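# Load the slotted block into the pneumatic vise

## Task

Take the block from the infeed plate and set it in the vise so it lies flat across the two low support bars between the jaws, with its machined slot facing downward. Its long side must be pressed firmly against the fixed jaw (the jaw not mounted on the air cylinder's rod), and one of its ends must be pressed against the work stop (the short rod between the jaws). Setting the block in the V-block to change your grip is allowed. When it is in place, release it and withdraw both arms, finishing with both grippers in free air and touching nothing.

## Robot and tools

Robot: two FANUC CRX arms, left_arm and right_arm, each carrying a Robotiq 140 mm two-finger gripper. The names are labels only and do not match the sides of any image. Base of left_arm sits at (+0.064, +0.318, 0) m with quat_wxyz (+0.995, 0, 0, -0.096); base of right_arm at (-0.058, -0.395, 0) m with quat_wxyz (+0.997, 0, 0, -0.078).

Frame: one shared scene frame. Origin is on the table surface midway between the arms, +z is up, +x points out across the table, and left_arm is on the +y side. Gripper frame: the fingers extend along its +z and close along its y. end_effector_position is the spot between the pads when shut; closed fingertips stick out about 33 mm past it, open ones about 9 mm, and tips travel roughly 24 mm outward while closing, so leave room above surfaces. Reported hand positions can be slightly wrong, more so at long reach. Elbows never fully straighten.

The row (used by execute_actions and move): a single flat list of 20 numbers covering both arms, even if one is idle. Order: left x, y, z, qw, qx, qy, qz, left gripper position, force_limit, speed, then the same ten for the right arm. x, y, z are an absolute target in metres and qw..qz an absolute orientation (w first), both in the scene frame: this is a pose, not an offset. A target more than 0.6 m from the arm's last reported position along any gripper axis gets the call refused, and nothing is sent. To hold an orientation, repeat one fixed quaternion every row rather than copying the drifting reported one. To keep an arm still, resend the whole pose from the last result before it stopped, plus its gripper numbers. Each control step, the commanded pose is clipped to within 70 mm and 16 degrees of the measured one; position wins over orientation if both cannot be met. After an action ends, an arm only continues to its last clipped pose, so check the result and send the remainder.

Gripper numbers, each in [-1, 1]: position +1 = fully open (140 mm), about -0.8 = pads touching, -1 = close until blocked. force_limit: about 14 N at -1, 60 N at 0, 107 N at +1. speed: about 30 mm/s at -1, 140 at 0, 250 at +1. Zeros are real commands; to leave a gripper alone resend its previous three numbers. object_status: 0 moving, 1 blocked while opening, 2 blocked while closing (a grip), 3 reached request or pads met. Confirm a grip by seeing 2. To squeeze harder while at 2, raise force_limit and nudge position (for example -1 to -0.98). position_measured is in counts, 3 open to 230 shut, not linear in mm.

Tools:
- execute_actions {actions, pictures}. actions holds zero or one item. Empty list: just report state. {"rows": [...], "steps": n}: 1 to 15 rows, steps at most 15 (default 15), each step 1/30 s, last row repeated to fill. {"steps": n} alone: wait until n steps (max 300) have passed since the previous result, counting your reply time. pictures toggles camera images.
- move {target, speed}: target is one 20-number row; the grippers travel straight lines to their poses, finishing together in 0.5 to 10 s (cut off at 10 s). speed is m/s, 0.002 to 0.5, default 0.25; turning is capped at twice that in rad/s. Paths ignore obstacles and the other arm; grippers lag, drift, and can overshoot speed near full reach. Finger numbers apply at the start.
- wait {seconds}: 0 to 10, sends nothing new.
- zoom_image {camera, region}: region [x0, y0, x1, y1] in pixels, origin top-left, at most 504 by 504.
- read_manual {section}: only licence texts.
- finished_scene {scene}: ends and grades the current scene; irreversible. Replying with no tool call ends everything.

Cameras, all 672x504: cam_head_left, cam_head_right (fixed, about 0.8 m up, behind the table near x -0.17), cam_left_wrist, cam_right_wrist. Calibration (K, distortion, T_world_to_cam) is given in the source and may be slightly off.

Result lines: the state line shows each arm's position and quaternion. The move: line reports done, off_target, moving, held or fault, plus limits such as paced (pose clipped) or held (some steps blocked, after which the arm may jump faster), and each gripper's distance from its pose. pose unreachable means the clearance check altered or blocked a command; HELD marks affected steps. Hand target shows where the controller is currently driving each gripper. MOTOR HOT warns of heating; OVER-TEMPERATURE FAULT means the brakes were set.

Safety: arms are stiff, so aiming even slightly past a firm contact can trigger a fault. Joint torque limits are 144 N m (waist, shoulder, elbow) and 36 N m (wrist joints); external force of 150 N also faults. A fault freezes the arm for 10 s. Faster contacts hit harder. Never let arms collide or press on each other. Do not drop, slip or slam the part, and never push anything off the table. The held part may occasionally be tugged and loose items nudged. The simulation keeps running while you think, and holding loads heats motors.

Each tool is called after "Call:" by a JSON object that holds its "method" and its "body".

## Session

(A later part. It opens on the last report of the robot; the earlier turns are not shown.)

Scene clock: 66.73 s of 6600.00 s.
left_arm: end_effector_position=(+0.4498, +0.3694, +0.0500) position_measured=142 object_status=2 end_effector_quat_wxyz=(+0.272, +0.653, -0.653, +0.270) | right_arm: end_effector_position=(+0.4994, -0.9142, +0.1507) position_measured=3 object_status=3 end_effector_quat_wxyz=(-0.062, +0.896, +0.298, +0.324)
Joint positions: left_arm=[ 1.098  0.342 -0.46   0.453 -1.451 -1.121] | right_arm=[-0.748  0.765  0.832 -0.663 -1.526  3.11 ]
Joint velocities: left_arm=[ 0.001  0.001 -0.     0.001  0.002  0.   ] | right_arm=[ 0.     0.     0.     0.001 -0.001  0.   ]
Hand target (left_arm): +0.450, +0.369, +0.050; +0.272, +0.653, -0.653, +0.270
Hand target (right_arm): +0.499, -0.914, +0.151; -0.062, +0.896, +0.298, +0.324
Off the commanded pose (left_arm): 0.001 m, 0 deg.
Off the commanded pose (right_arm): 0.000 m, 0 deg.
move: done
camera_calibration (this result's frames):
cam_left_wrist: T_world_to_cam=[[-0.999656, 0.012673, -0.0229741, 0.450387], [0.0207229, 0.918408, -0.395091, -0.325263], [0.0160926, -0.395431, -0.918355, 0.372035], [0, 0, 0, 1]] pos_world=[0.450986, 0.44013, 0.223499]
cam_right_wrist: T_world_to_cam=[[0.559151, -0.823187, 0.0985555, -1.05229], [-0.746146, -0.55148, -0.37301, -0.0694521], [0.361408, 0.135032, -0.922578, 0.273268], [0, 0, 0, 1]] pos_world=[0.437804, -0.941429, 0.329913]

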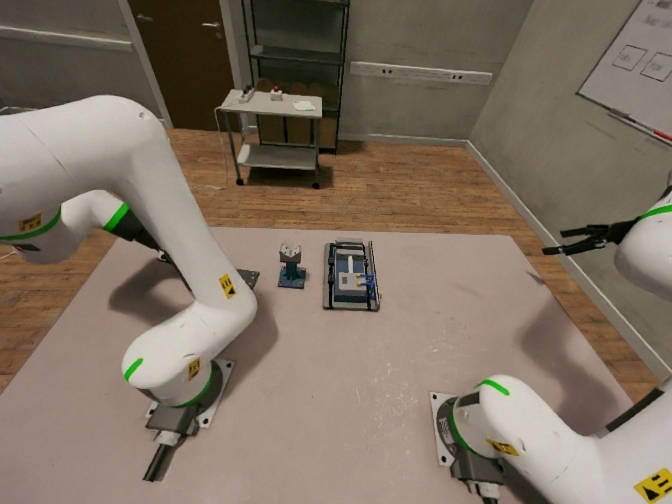

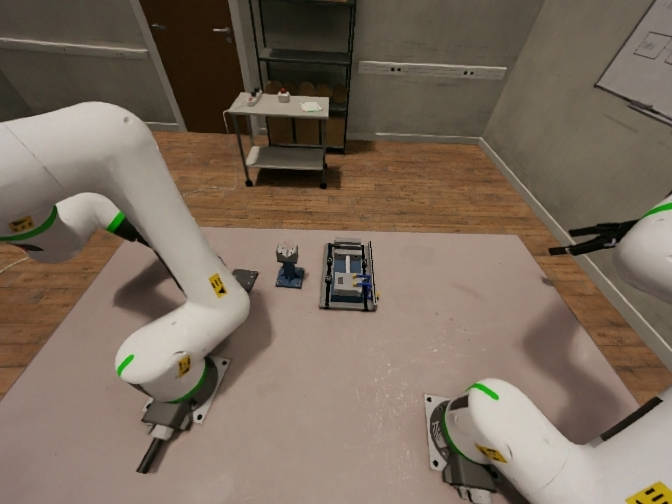

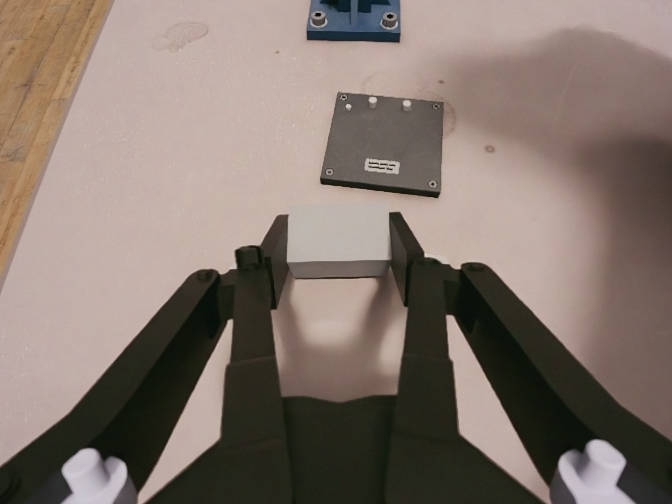

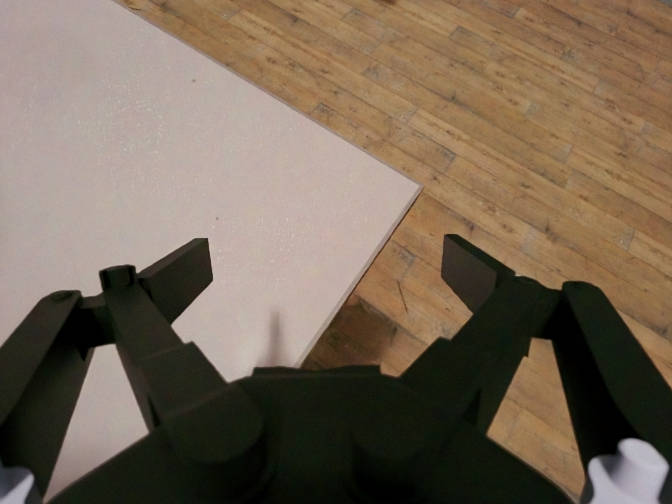

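Call:
{"method": "move", "body": {"target": [0.45,0.37,0.034,0.271,0.653,-0.653,0.271,-0.98,-1,0,0.4994,-0.9142,0.1507,-0.062,0.896,0.298,0.324,1,0,0], "speed": 0.005}}

Call:
{"method": "move", "body": {"target": [0.45,0.37,0.034,0.271,0.653,-0.653,0.271,0.3,-1,0,0.4994,-0.9142,0.1507,-0.062,0.896,0.298,0.324,1,0,0]}}

Call:
{"method": "move", "body": {"target": [0.45,0.354,0.042,0,0.707,-0.707,0,0.3,-1,0,0.4994,-0.9142,0.1507,-0.062,0.896,0.298,0.324,1,0,0], "speed": 0.15}}

Scene clock: 73.40 s of 6600.00 s.
left_arm: end_effector_position=(+0.4500, +0.3700, +0.0340) position_measured=142 object_status=2 end_effector_quat_wxyz=(+0.271, +0.653, -0.653, +0.271) | right_arm: end_effector_position=(+0.4994, -0.9142, +0.1507) position_measured=3 object_status=3 end_effector_quat_wxyz=(-0.062, +0.896, +0.298, +0.324)
Joint positions: left_arm=[ 1.1    0.368 -0.472  0.457 -1.417 -1.142] | right_arm=[-0.748  0.765  0.832 -0.663 -1.526  3.11 ]
Joint velocities: left_arm=[-0.    -0.     0.002 -0.     0.     0.001] | right_arm=[-0.     0.    -0.001 -0.001 -0.001  0.   ]
Hand target (left_arm): +0.450, +0.370, +0.034; +0.271, +0.653, -0.653, +0.271
Hand target (right_arm): +0.499, -0.914, +0.151; -0.062, +0.896, +0.298, +0.324
Off the commanded pose (left_arm): 0.000 m, 0 deg.
Off the commanded pose (right_arm): 0.000 m, 0 deg.
After step 90, 0.27 s passed at rest.
move: done
camera_calibration (this result's frames):
cam_left_wrist: T_world_to_cam=[[-0.99958, 0.0121928, -0.026291, 0.450436], [0.0215973, 0.918323, -0.395243, -0.332472], [0.0193245, -0.395645, -0.9182, 0.35625], [0, 0, 0, 1]] pos_world=[0.450542, 0.440773, 0.207545]
cam_right_wrist: T_world_to_cam=[[0.55915, -0.823188, 0.0985546, -1.05229], [-0.746147, -0.551478, -0.37301, -0.0694507], [0.361408, 0.135033, -0.922578, 0.273268], [0, 0, 0, 1]] pos_world=[0.437804, -0.941429, 0.329913]

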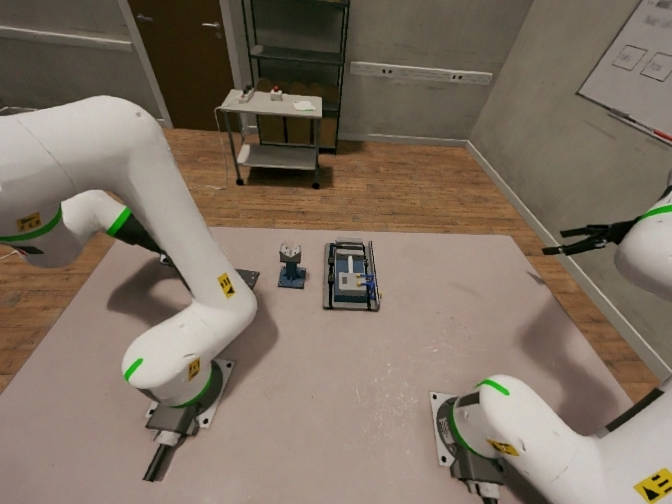

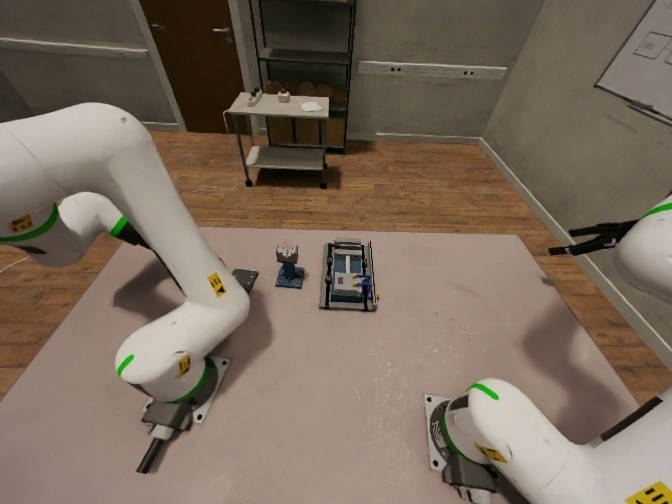

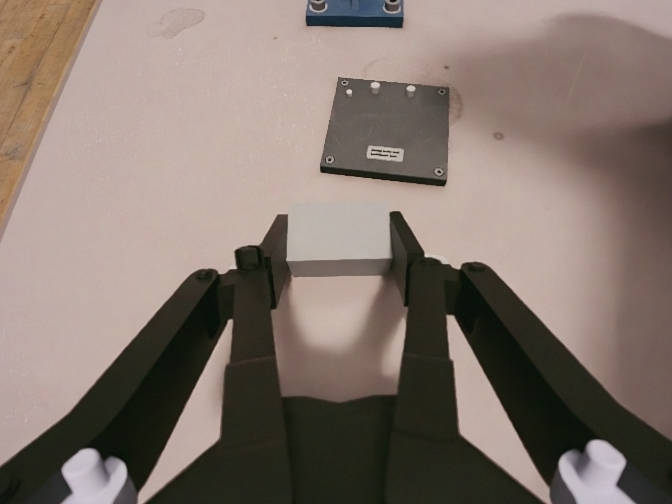

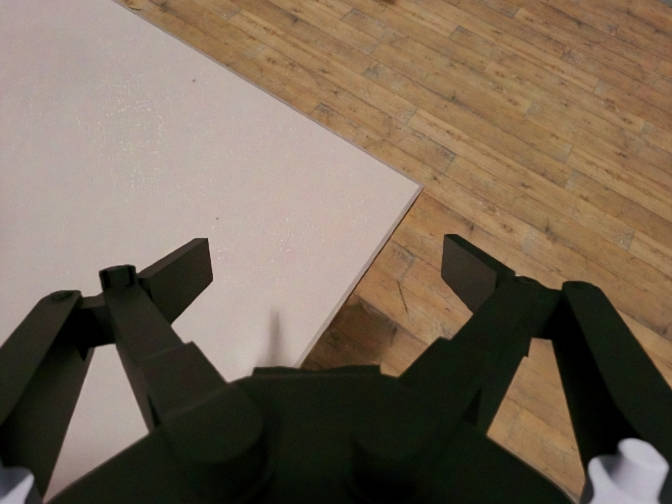

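Scene clock: 74.10 s of 6600.00 s.
left_arm: end_effector_position=(+0.4500, +0.3700, +0.0340) position_measured=91 object_status=3 end_effector_quat_wxyz=(+0.271, +0.653, -0.653, +0.271) | right_arm: end_effector_position=(+0.4994, -0.9142, +0.1507) position_measured=3 object_status=3 end_effector_quat_wxyz=(-0.062, +0.896, +0.298, +0.324)
Joint positions: left_arm=[ 1.1    0.368 -0.472  0.457 -1.417 -1.142] | right_arm=[-0.748  0.765  0.832 -0.663 -1.526  3.11 ]
Joint velocities: left_arm=[ 0.001 -0.001 -0.001  0.    -0.001 -0.001] | right_arm=[ 0.     0.001  0.    -0.    -0.    -0.   ]
Hand target (left_arm): +0.450, +0.370, +0.034; +0.271, +0.653, -0.653, +0.271
Hand target (right_arm): +0.499, -0.914, +0.151; -0.062, +0.896, +0.298, +0.324
Off the commanded pose (left_arm): 0.000 m, 0 deg.
Off the commanded pose (right_arm): 0.000 m, 0 deg.
move: done
camera_calibration (this result's frames):
cam_left_wrist: T_world_to_cam=[[-0.99958, 0.0121641, -0.0262973, 0.450449], [0.0215741, 0.918311, -0.395272, -0.332485], [0.019341, -0.395673, -0.918188, 0.356221], [0, 0, 0, 1]] pos_world=[0.450543, 0.440792, 0.207502]
cam_right_wrist: T_world_to_cam=[[0.55915, -0.823188, 0.0985545, -1.05229], [-0.746147, -0.551478, -0.37301, -0.0694504], [0.361408, 0.135033, -0.922578, 0.273269], [0, 0, 0, 1]] pos_world=[0.437804, -0.941429, 0.329913]

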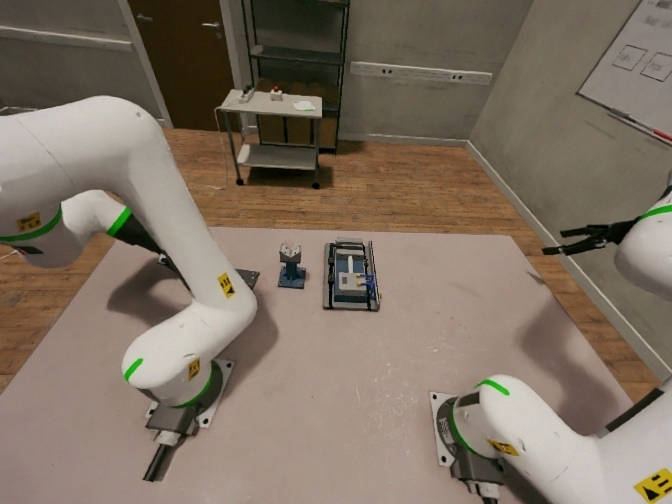

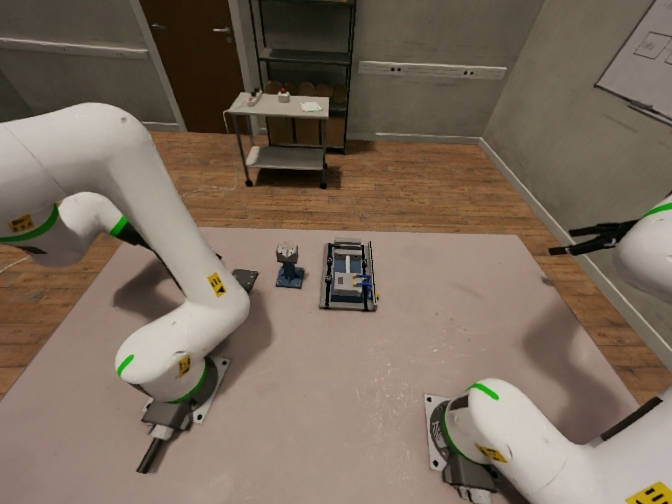

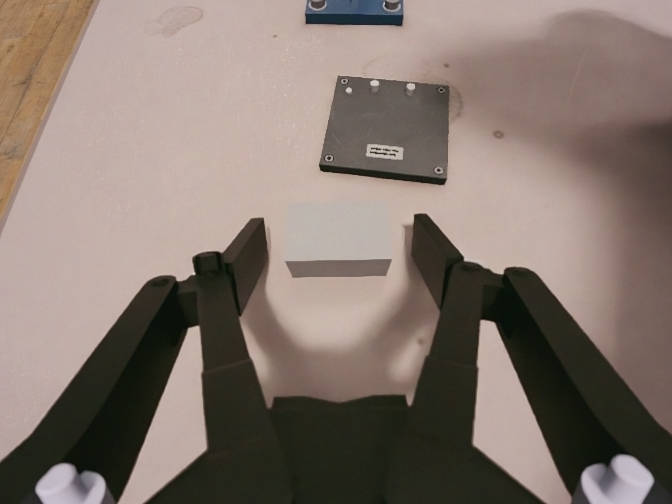

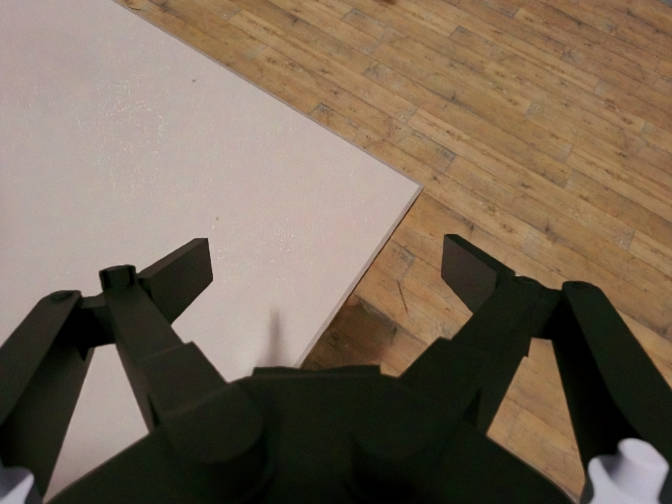

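Scene clock: 77.07 s of 6600.00 s.
left_arm: end_effector_position=(+0.4502, +0.3547, +0.0421) position_measured=91 object_status=3 end_effector_quat_wxyz=(-0.001, +0.707, -0.707, +0.001) | right_arm: end_effector_position=(+0.4994, -0.9142, +0.1507) position_measured=3 object_status=3 end_effector_quat_wxyz=(-0.062, +0.896, +0.298, +0.324)
Joint positions: left_arm=[ 0.63  -0.046 -0.52   0.002 -1.094 -0.438] | right_arm=[-0.748  0.765  0.832 -0.663 -1.526  3.11 ]
Joint velocities: left_arm=[-0.001  0.001 -0.    -0.001 -0.001  0.001] | right_arm=[ 0.     0.001 -0.001  0.001  0.    -0.   ]
Hand target (left_arm): +0.450, +0.355, +0.042; -0.001, +0.707, -0.707, +0.001
Hand target (right_arm): +0.499, -0.914, +0.151; -0.062, +0.896, +0.298, +0.324
Off the commanded pose (left_arm): 0.001 m, 0 deg.
Off the commanded pose (right_arm): 0.000 m, 0 deg.
move: done
camera_calibration (this result's frames):
cam_left_wrist: T_world_to_cam=[[-0.999551, 0.0266799, -0.013621, 0.445355], [0.0197246, 0.928405, 0.371046, -0.350223], [0.0225453, 0.370611, -0.928515, 0.0847879], [0, 0, 0, 1]] pos_world=[0.450152, 0.281843, 0.214742]
cam_right_wrist: T_world_to_cam=[[0.55915, -0.823188, 0.0985545, -1.05229], [-0.746147, -0.551478, -0.37301, -0.0694505], [0.361408, 0.135033, -0.922578, 0.273268], [0, 0, 0, 1]] pos_world=[0.437804, -0.941429, 0.329913]

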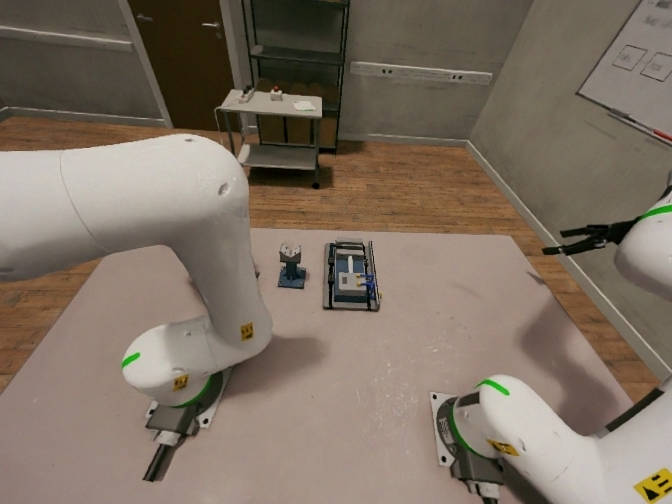

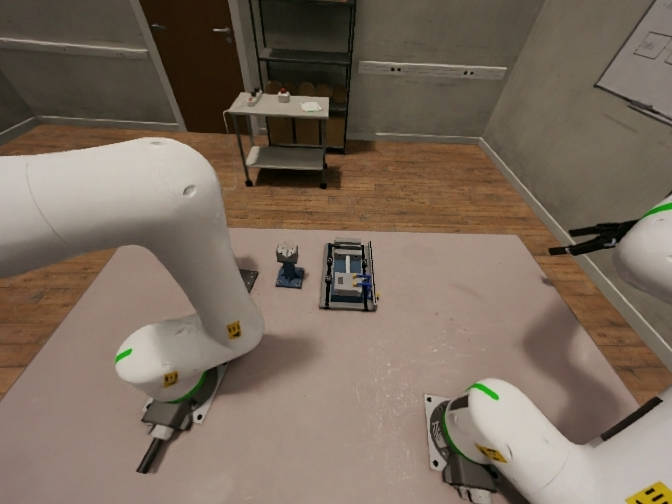

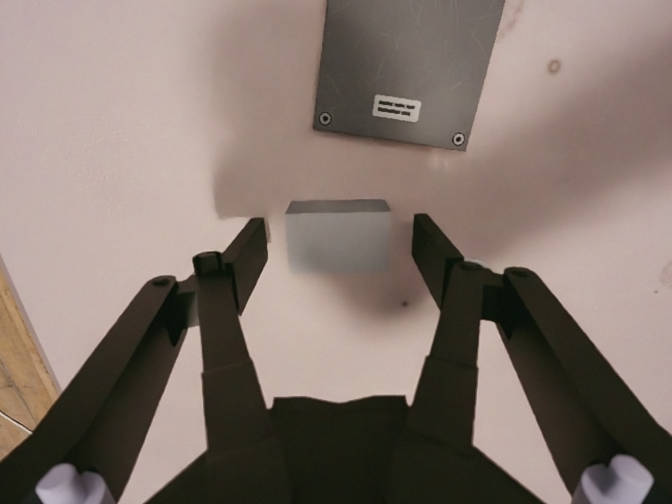

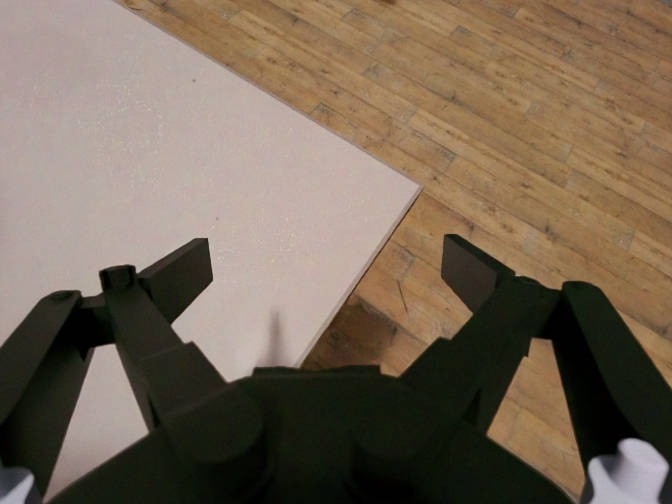

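Call:
{"method": "move", "body": {"target": [0.45,0.352,0.042,0,0.707,-0.707,0,-1,-0.5,-0.5,0.4994,-0.9142,0.1507,-0.062,0.896,0.298,0.324,1,0,0]}}

Call:
{"method": "move", "body": {"target": [0.45,0.33,0.21,0,0.707,-0.707,0,-1,-0.5,-0.5,0.4994,-0.9142,0.1507,-0.062,0.896,0.298,0.324,1,0,0]}}

Call:
{"method": "move", "body": {"target": [0.46,-0.14,0.21,0,1,0.02,0,-1,-0.5,-0.5,0.4994,-0.9142,0.1507,-0.062,0.896,0.298,0.324,1,0,0]}}

Call:
{"method": "zoom_image", "body": {"camera": "cam_left_wrist", "region": [210,60,460,260]}}

Scene clock: 82.07 s of 6600.00 s.
left_arm: end_effector_position=(+0.4500, +0.3520, +0.0420) position_measured=142 object_status=2 end_effector_quat_wxyz=(-0.000, +0.707, -0.707, +0.000) | right_arm: end_effector_position=(+0.4994, -0.9142, +0.1507) position_measured=3 object_status=3 end_effector_quat_wxyz=(-0.062, +0.896, +0.298, +0.324)
Joint positions: left_arm=[ 0.622 -0.043 -0.517  0.    -1.097 -0.43 ] | right_arm=[-0.748  0.765  0.832 -0.663 -1.526  3.11 ]
Joint velocities: left_arm=[ 0.     0.001 -0.001  0.     0.001  0.001] | right_arm=[-0.    -0.     0.     0.001  0.001  0.001]
Hand target (left_arm): +0.450, +0.352, +0.042; -0.000, +0.707, -0.707, +0.000
Hand target (right_arm): +0.499, -0.914, +0.151; -0.062, +0.896, +0.298, +0.324
Off the commanded pose (left_arm): 0.000 m, 0 deg.
Off the commanded pose (right_arm): 0.000 m, 0 deg.
After step 90, 1.30 s passed at rest.
move: done
camera_calibration (this result's frames):
cam_left_wrist: T_world_to_cam=[[-0.99958, 0.0271691, -0.0100834, 0.444973], [0.0214874, 0.928307, 0.371194, -0.348514], [0.0194455, 0.370821, -0.928501, 0.087048], [0, 0, 0, 1]] pos_world=[0.450582, 0.279159, 0.214677]
cam_right_wrist: T_world_to_cam=[[0.55915, -0.823188, 0.0985542, -1.05229], [-0.746147, -0.551478, -0.37301, -0.0694504], [0.361408, 0.135033, -0.922578, 0.273269], [0, 0, 0, 1]] pos_world=[0.437804, -0.941429, 0.329913]

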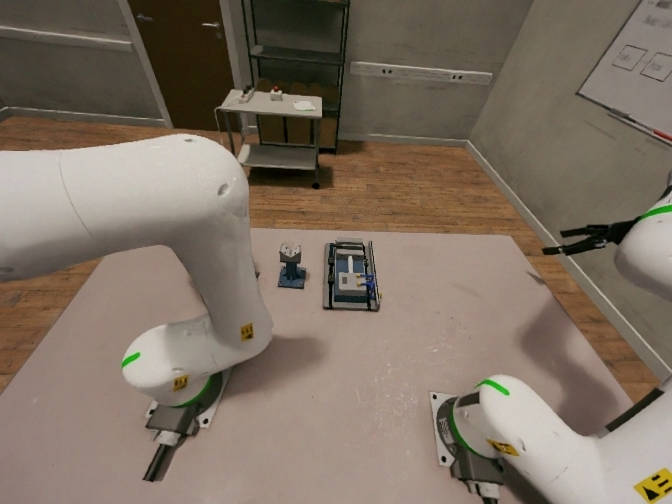

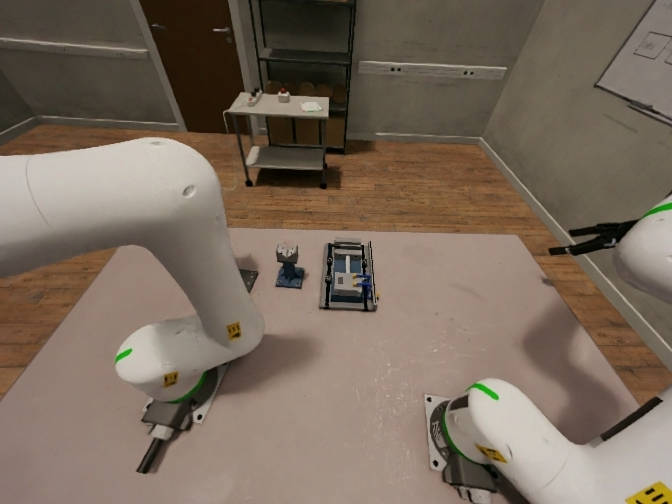

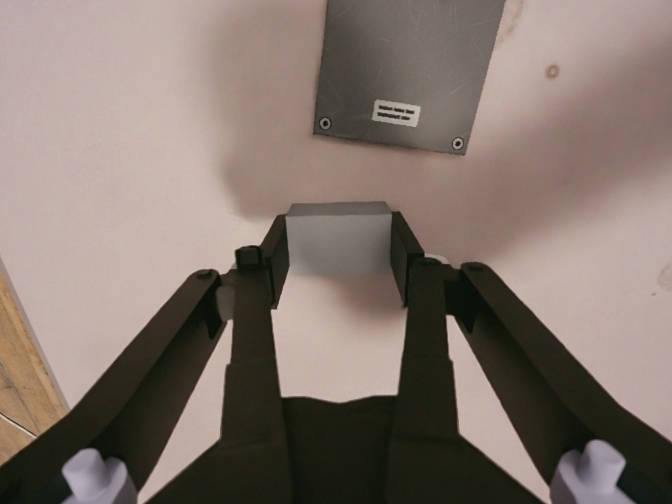

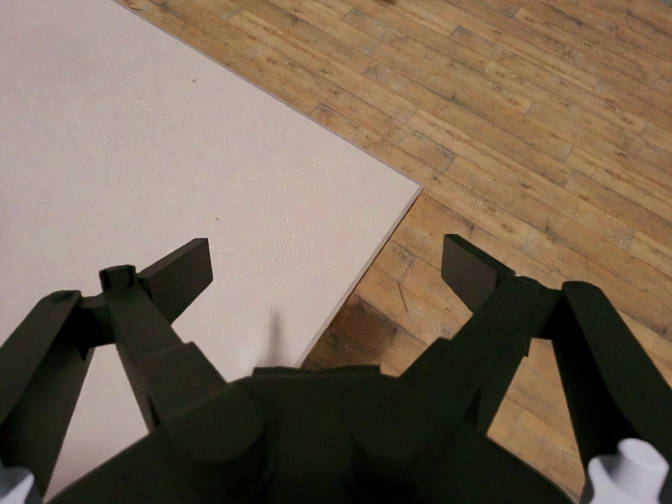

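Scene clock: 83.17 s of 6600.00 s.
left_arm: end_effector_position=(+0.4503, +0.3302, +0.2098) position_measured=142 object_status=2 end_effector_quat_wxyz=(-0.000, +0.707, -0.707, -0.000) | right_arm: end_effector_position=(+0.4994, -0.9142, +0.1507) position_measured=3 object_status=3 end_effector_quat_wxyz=(-0.062, +0.896, +0.298, +0.324)
Joint positions: left_arm=[ 0.567 -0.161 -0.215 -0.    -1.516 -0.374] | right_arm=[-0.748  0.765  0.832 -0.663 -1.526  3.11 ]
Joint velocities: left_arm=[-0.  0. -0.  0. -0. -0.] | right_arm=[ 0.    -0.     0.     0.001 -0.001 -0.   ]
Hand target (left_arm): +0.450, +0.330, +0.210; -0.000, +0.707, -0.707, -0.000
Hand target (right_arm): +0.499, -0.914, +0.151; -0.062, +0.896, +0.298, +0.324
Off the commanded pose (left_arm): 0.000 m, 0 deg.
Off the commanded pose (right_arm): 0.000 m, 0 deg.
move: done
camera_calibration (this result's frames):
cam_left_wrist: T_world_to_cam=[[-0.999595, 0.026629, -0.0100049, 0.447656], [0.0210137, 0.928296, 0.371248, -0.390337], [0.0191735, 0.370888, -0.92848, 0.251013], [0, 0, 0, 1]] pos_world=[0.450864, 0.25733, 0.382451]
cam_right_wrist: T_world_to_cam=[[0.55915, -0.823188, 0.0985545, -1.05229], [-0.746147, -0.551478, -0.37301, -0.0694504], [0.361408, 0.135033, -0.922578, 0.273269], [0, 0, 0, 1]] pos_world=[0.437804, -0.941429, 0.329913]

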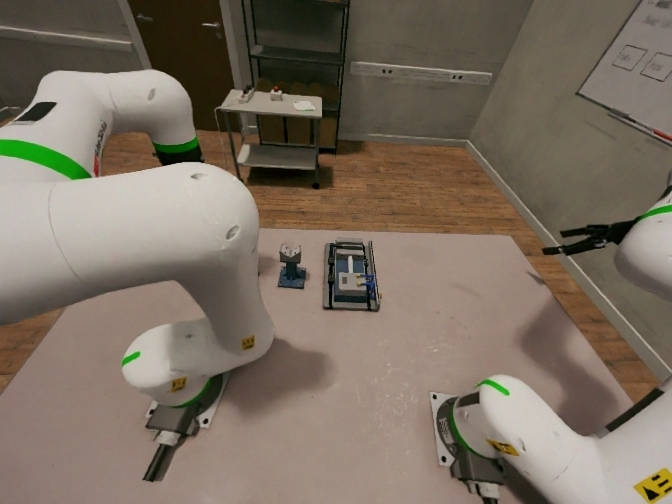

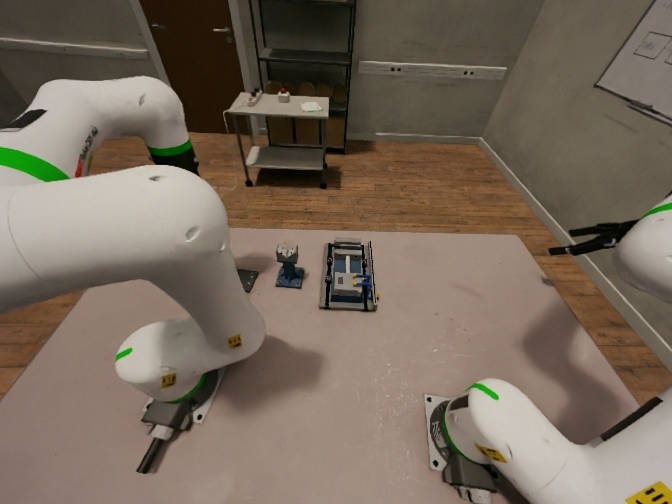

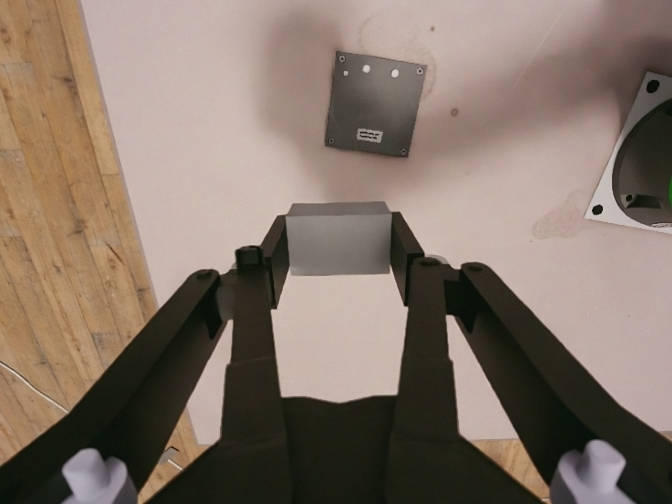

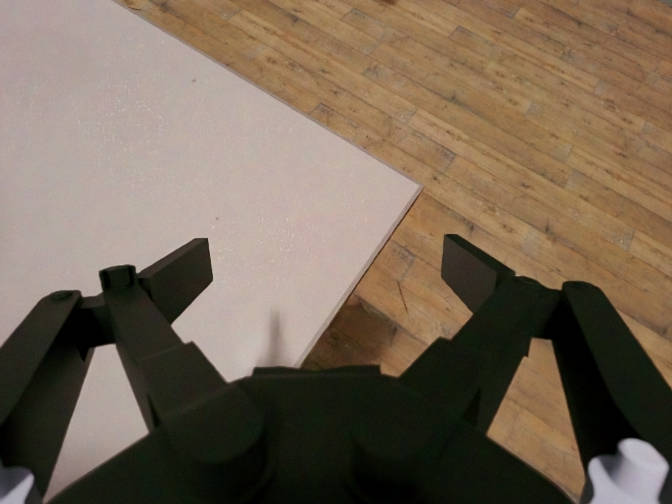

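Scene clock: 86.80 s of 6600.00 s.
left_arm: end_effector_position=(+0.4606, -0.1398, +0.2104) position_measured=142 object_status=2 end_effector_quat_wxyz=(+0.001, +1.000, +0.020, +0.001) | right_arm: end_effector_position=(+0.4994, -0.9142, +0.1507) position_measured=3 object_status=3 end_effector_quat_wxyz=(-0.062, +0.896, +0.298, +0.324)
Joint positions: left_arm=[-0.448  0.404  0.415  0.    -1.58   2.252] | right_arm=[-0.748  0.765  0.832 -0.663 -1.526  3.11 ]
Joint velocities: left_arm=[0.    0.001 0.    0.    0.    0.   ] | right_arm=[ 0. -0. -0.  0. -0.  0.]
Hand target (left_arm): +0.461, -0.140, +0.210; +0.001, +1.000, +0.020, +0.001
Hand target (right_arm): +0.499, -0.914, +0.151; -0.062, +0.896, +0.298, +0.324
Off the commanded pose (left_arm): 0.001 m, 0 deg.
Off the commanded pose (right_arm): 0.000 m, 0 deg.
move: done
camera_calibration (this result's frames):
cam_left_wrist: T_world_to_cam=[[0.0129239, -0.99988, -0.00855243, -0.139669], [-0.928879, -0.0151716, 0.370071, 0.351408], [-0.370157, 0.00316141, -0.928964, 0.553724], [0, 0, 0, 1]] pos_world=[0.533185, -0.136072, 0.383149]
cam_right_wrist: T_world_to_cam=[[0.55915, -0.823188, 0.0985544, -1.05229], [-0.746147, -0.551478, -0.37301, -0.0694504], [0.361408, 0.135033, -0.922578, 0.273269], [0, 0, 0, 1]] pos_world=[0.437804, -0.941429, 0.329913]

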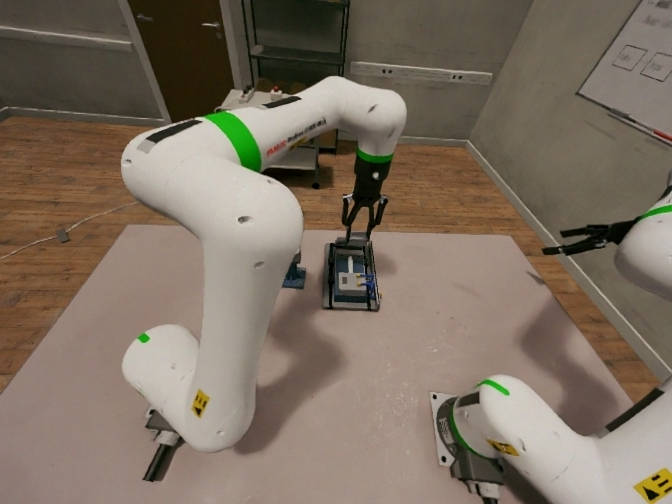

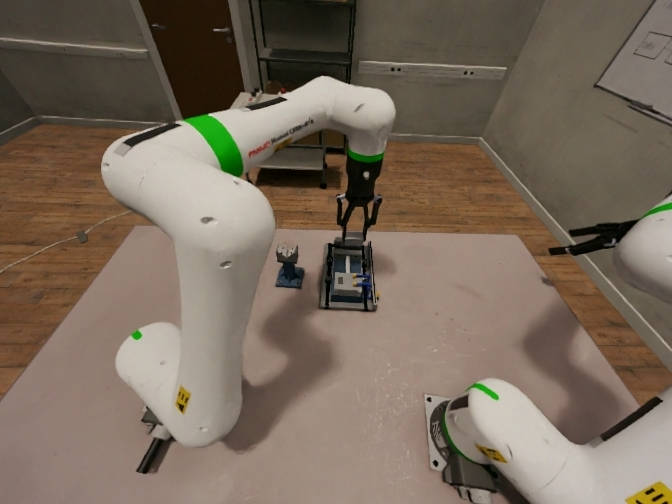

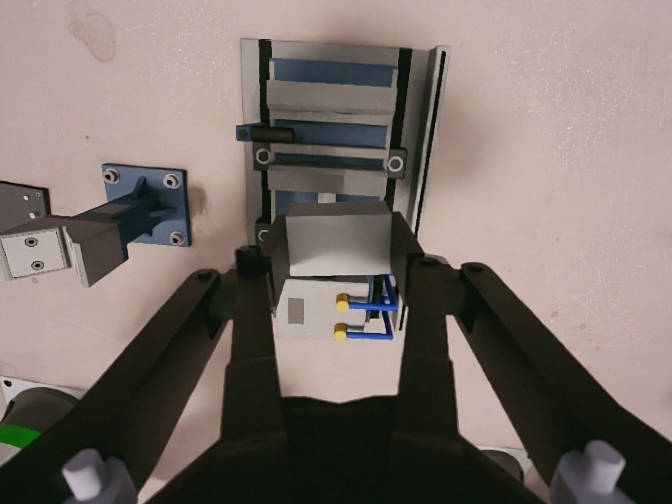

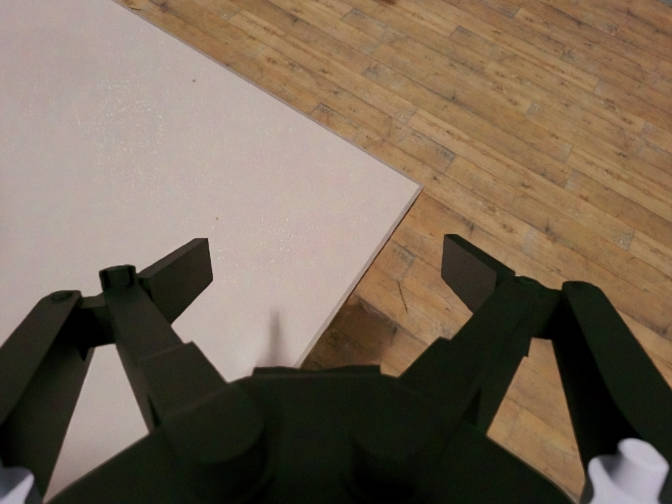

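Region (210, 60, 460, 260) of cam_left_wrist's 672x504 image, scaled by 2.016, with more detail than that image has; it fills the top 403 rows of this view, and the rest is white.

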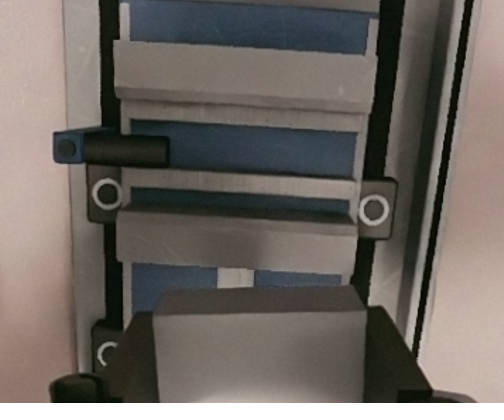

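Call:
{"method": "move", "body": {"target": [0.513,-0.148,0.15,0,1,-0.013,0,-1,-0.5,-0.5,0.4994,-0.9142,0.1507,-0.062,0.896,0.298,0.324,1,0,0], "speed": 0.1}}

Call:
{"method": "zoom_image", "body": {"camera": "cam_left_wrist", "region": [180,100,500,320]}}

Scene clock: 94.90 s of 6600.00 s.
left_arm: end_effector_position=(+0.5130, -0.1480, +0.1501) position_measured=142 object_status=2 end_effector_quat_wxyz=(-0.000, +1.000, -0.013, +0.000) | right_arm: end_effector_position=(+0.4994, -0.9142, +0.1507) position_measured=3 object_status=3 end_effector_quat_wxyz=(-0.062, +0.896, +0.298, +0.324)
Joint positions: left_arm=[-0.41   0.524  0.447 -0.    -1.493  2.147] | right_arm=[-0.748  0.765  0.832 -0.663 -1.526  3.11 ]
Joint velocities: left_arm=[ 0.     0.001  0.001 -0.    -0.    -0.   ] | right_arm=[-0.    -0.001 -0.    -0.001 -0.     0.   ]
Hand target (left_arm): +0.513, -0.148, +0.150; -0.000, +1.000, -0.013, -0.000
Hand target (right_arm): +0.499, -0.914, +0.151; -0.062, +0.896, +0.298, +0.324
Off the commanded pose (left_arm): 0.000 m, 0 deg.
Off the commanded pose (right_arm): 0.000 m, 0 deg.
After step 90, 3.97 s passed at rest.
move: done
camera_calibration (this result's frames):
cam_left_wrist: T_world_to_cam=[[-0.0532886, -0.998528, -0.0100921, -0.114631], [-0.927481, 0.0457467, 0.371062, 0.430393], [-0.370054, 0.0291336, -0.928553, 0.520821], [0, 0, 0, 1]] pos_world=[0.585805, -0.149325, 0.322751]
cam_right_wrist: T_world_to_cam=[[0.55915, -0.823188, 0.0985547, -1.05229], [-0.746148, -0.551479, -0.373008, -0.0694518], [0.361406, 0.135031, -0.922579, 0.273268], [0, 0, 0, 1]] pos_world=[0.437804, -0.941429, 0.329913]

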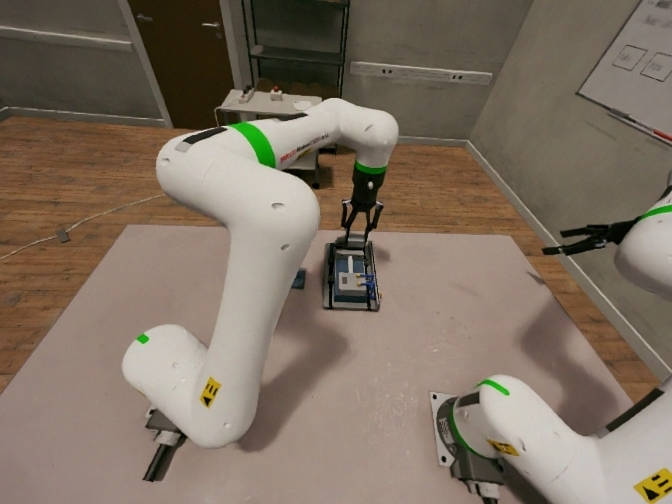

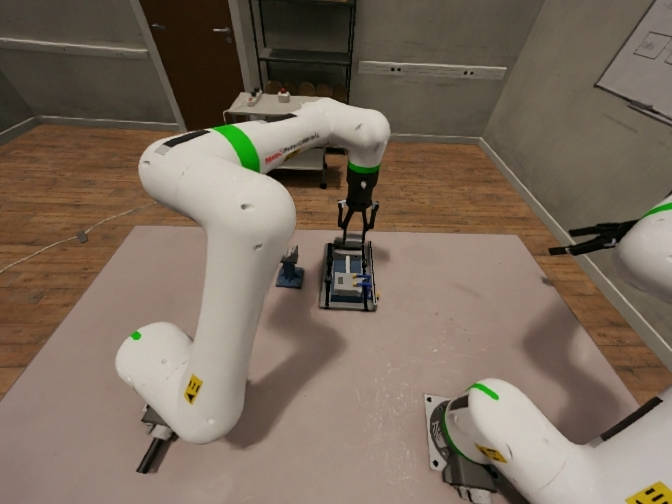

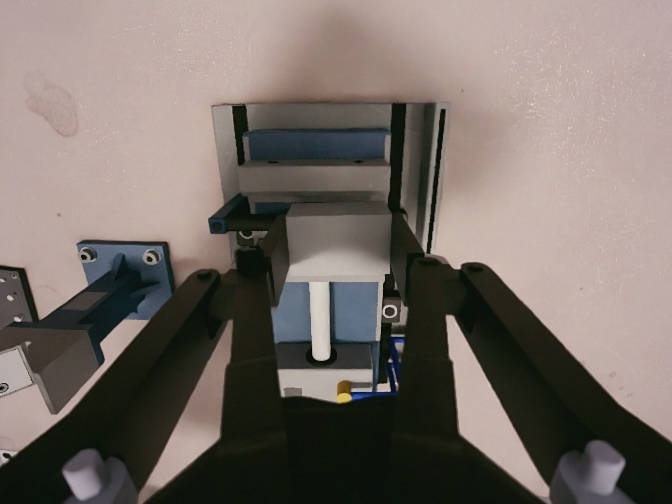

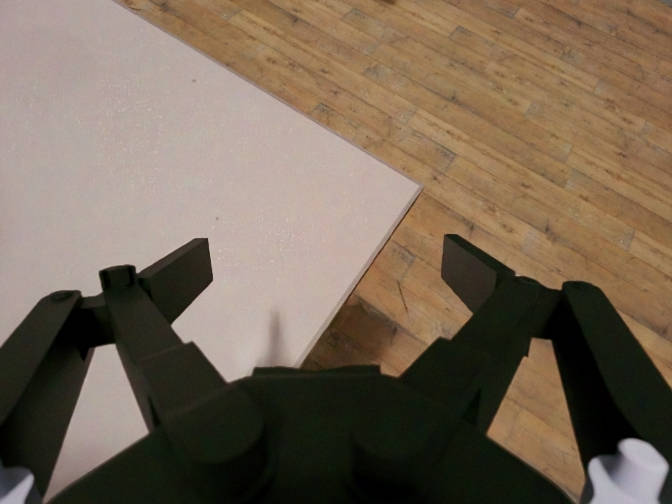

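Region (180, 100, 500, 320) of cam_left_wrist's 672x504 image, scaled by 1.575, with more detail than that image has; it fills the top 346 rows of this view, and the rest is white.

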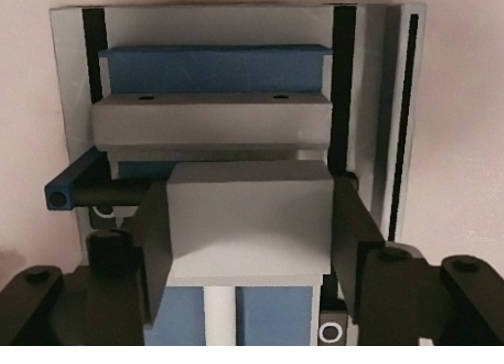

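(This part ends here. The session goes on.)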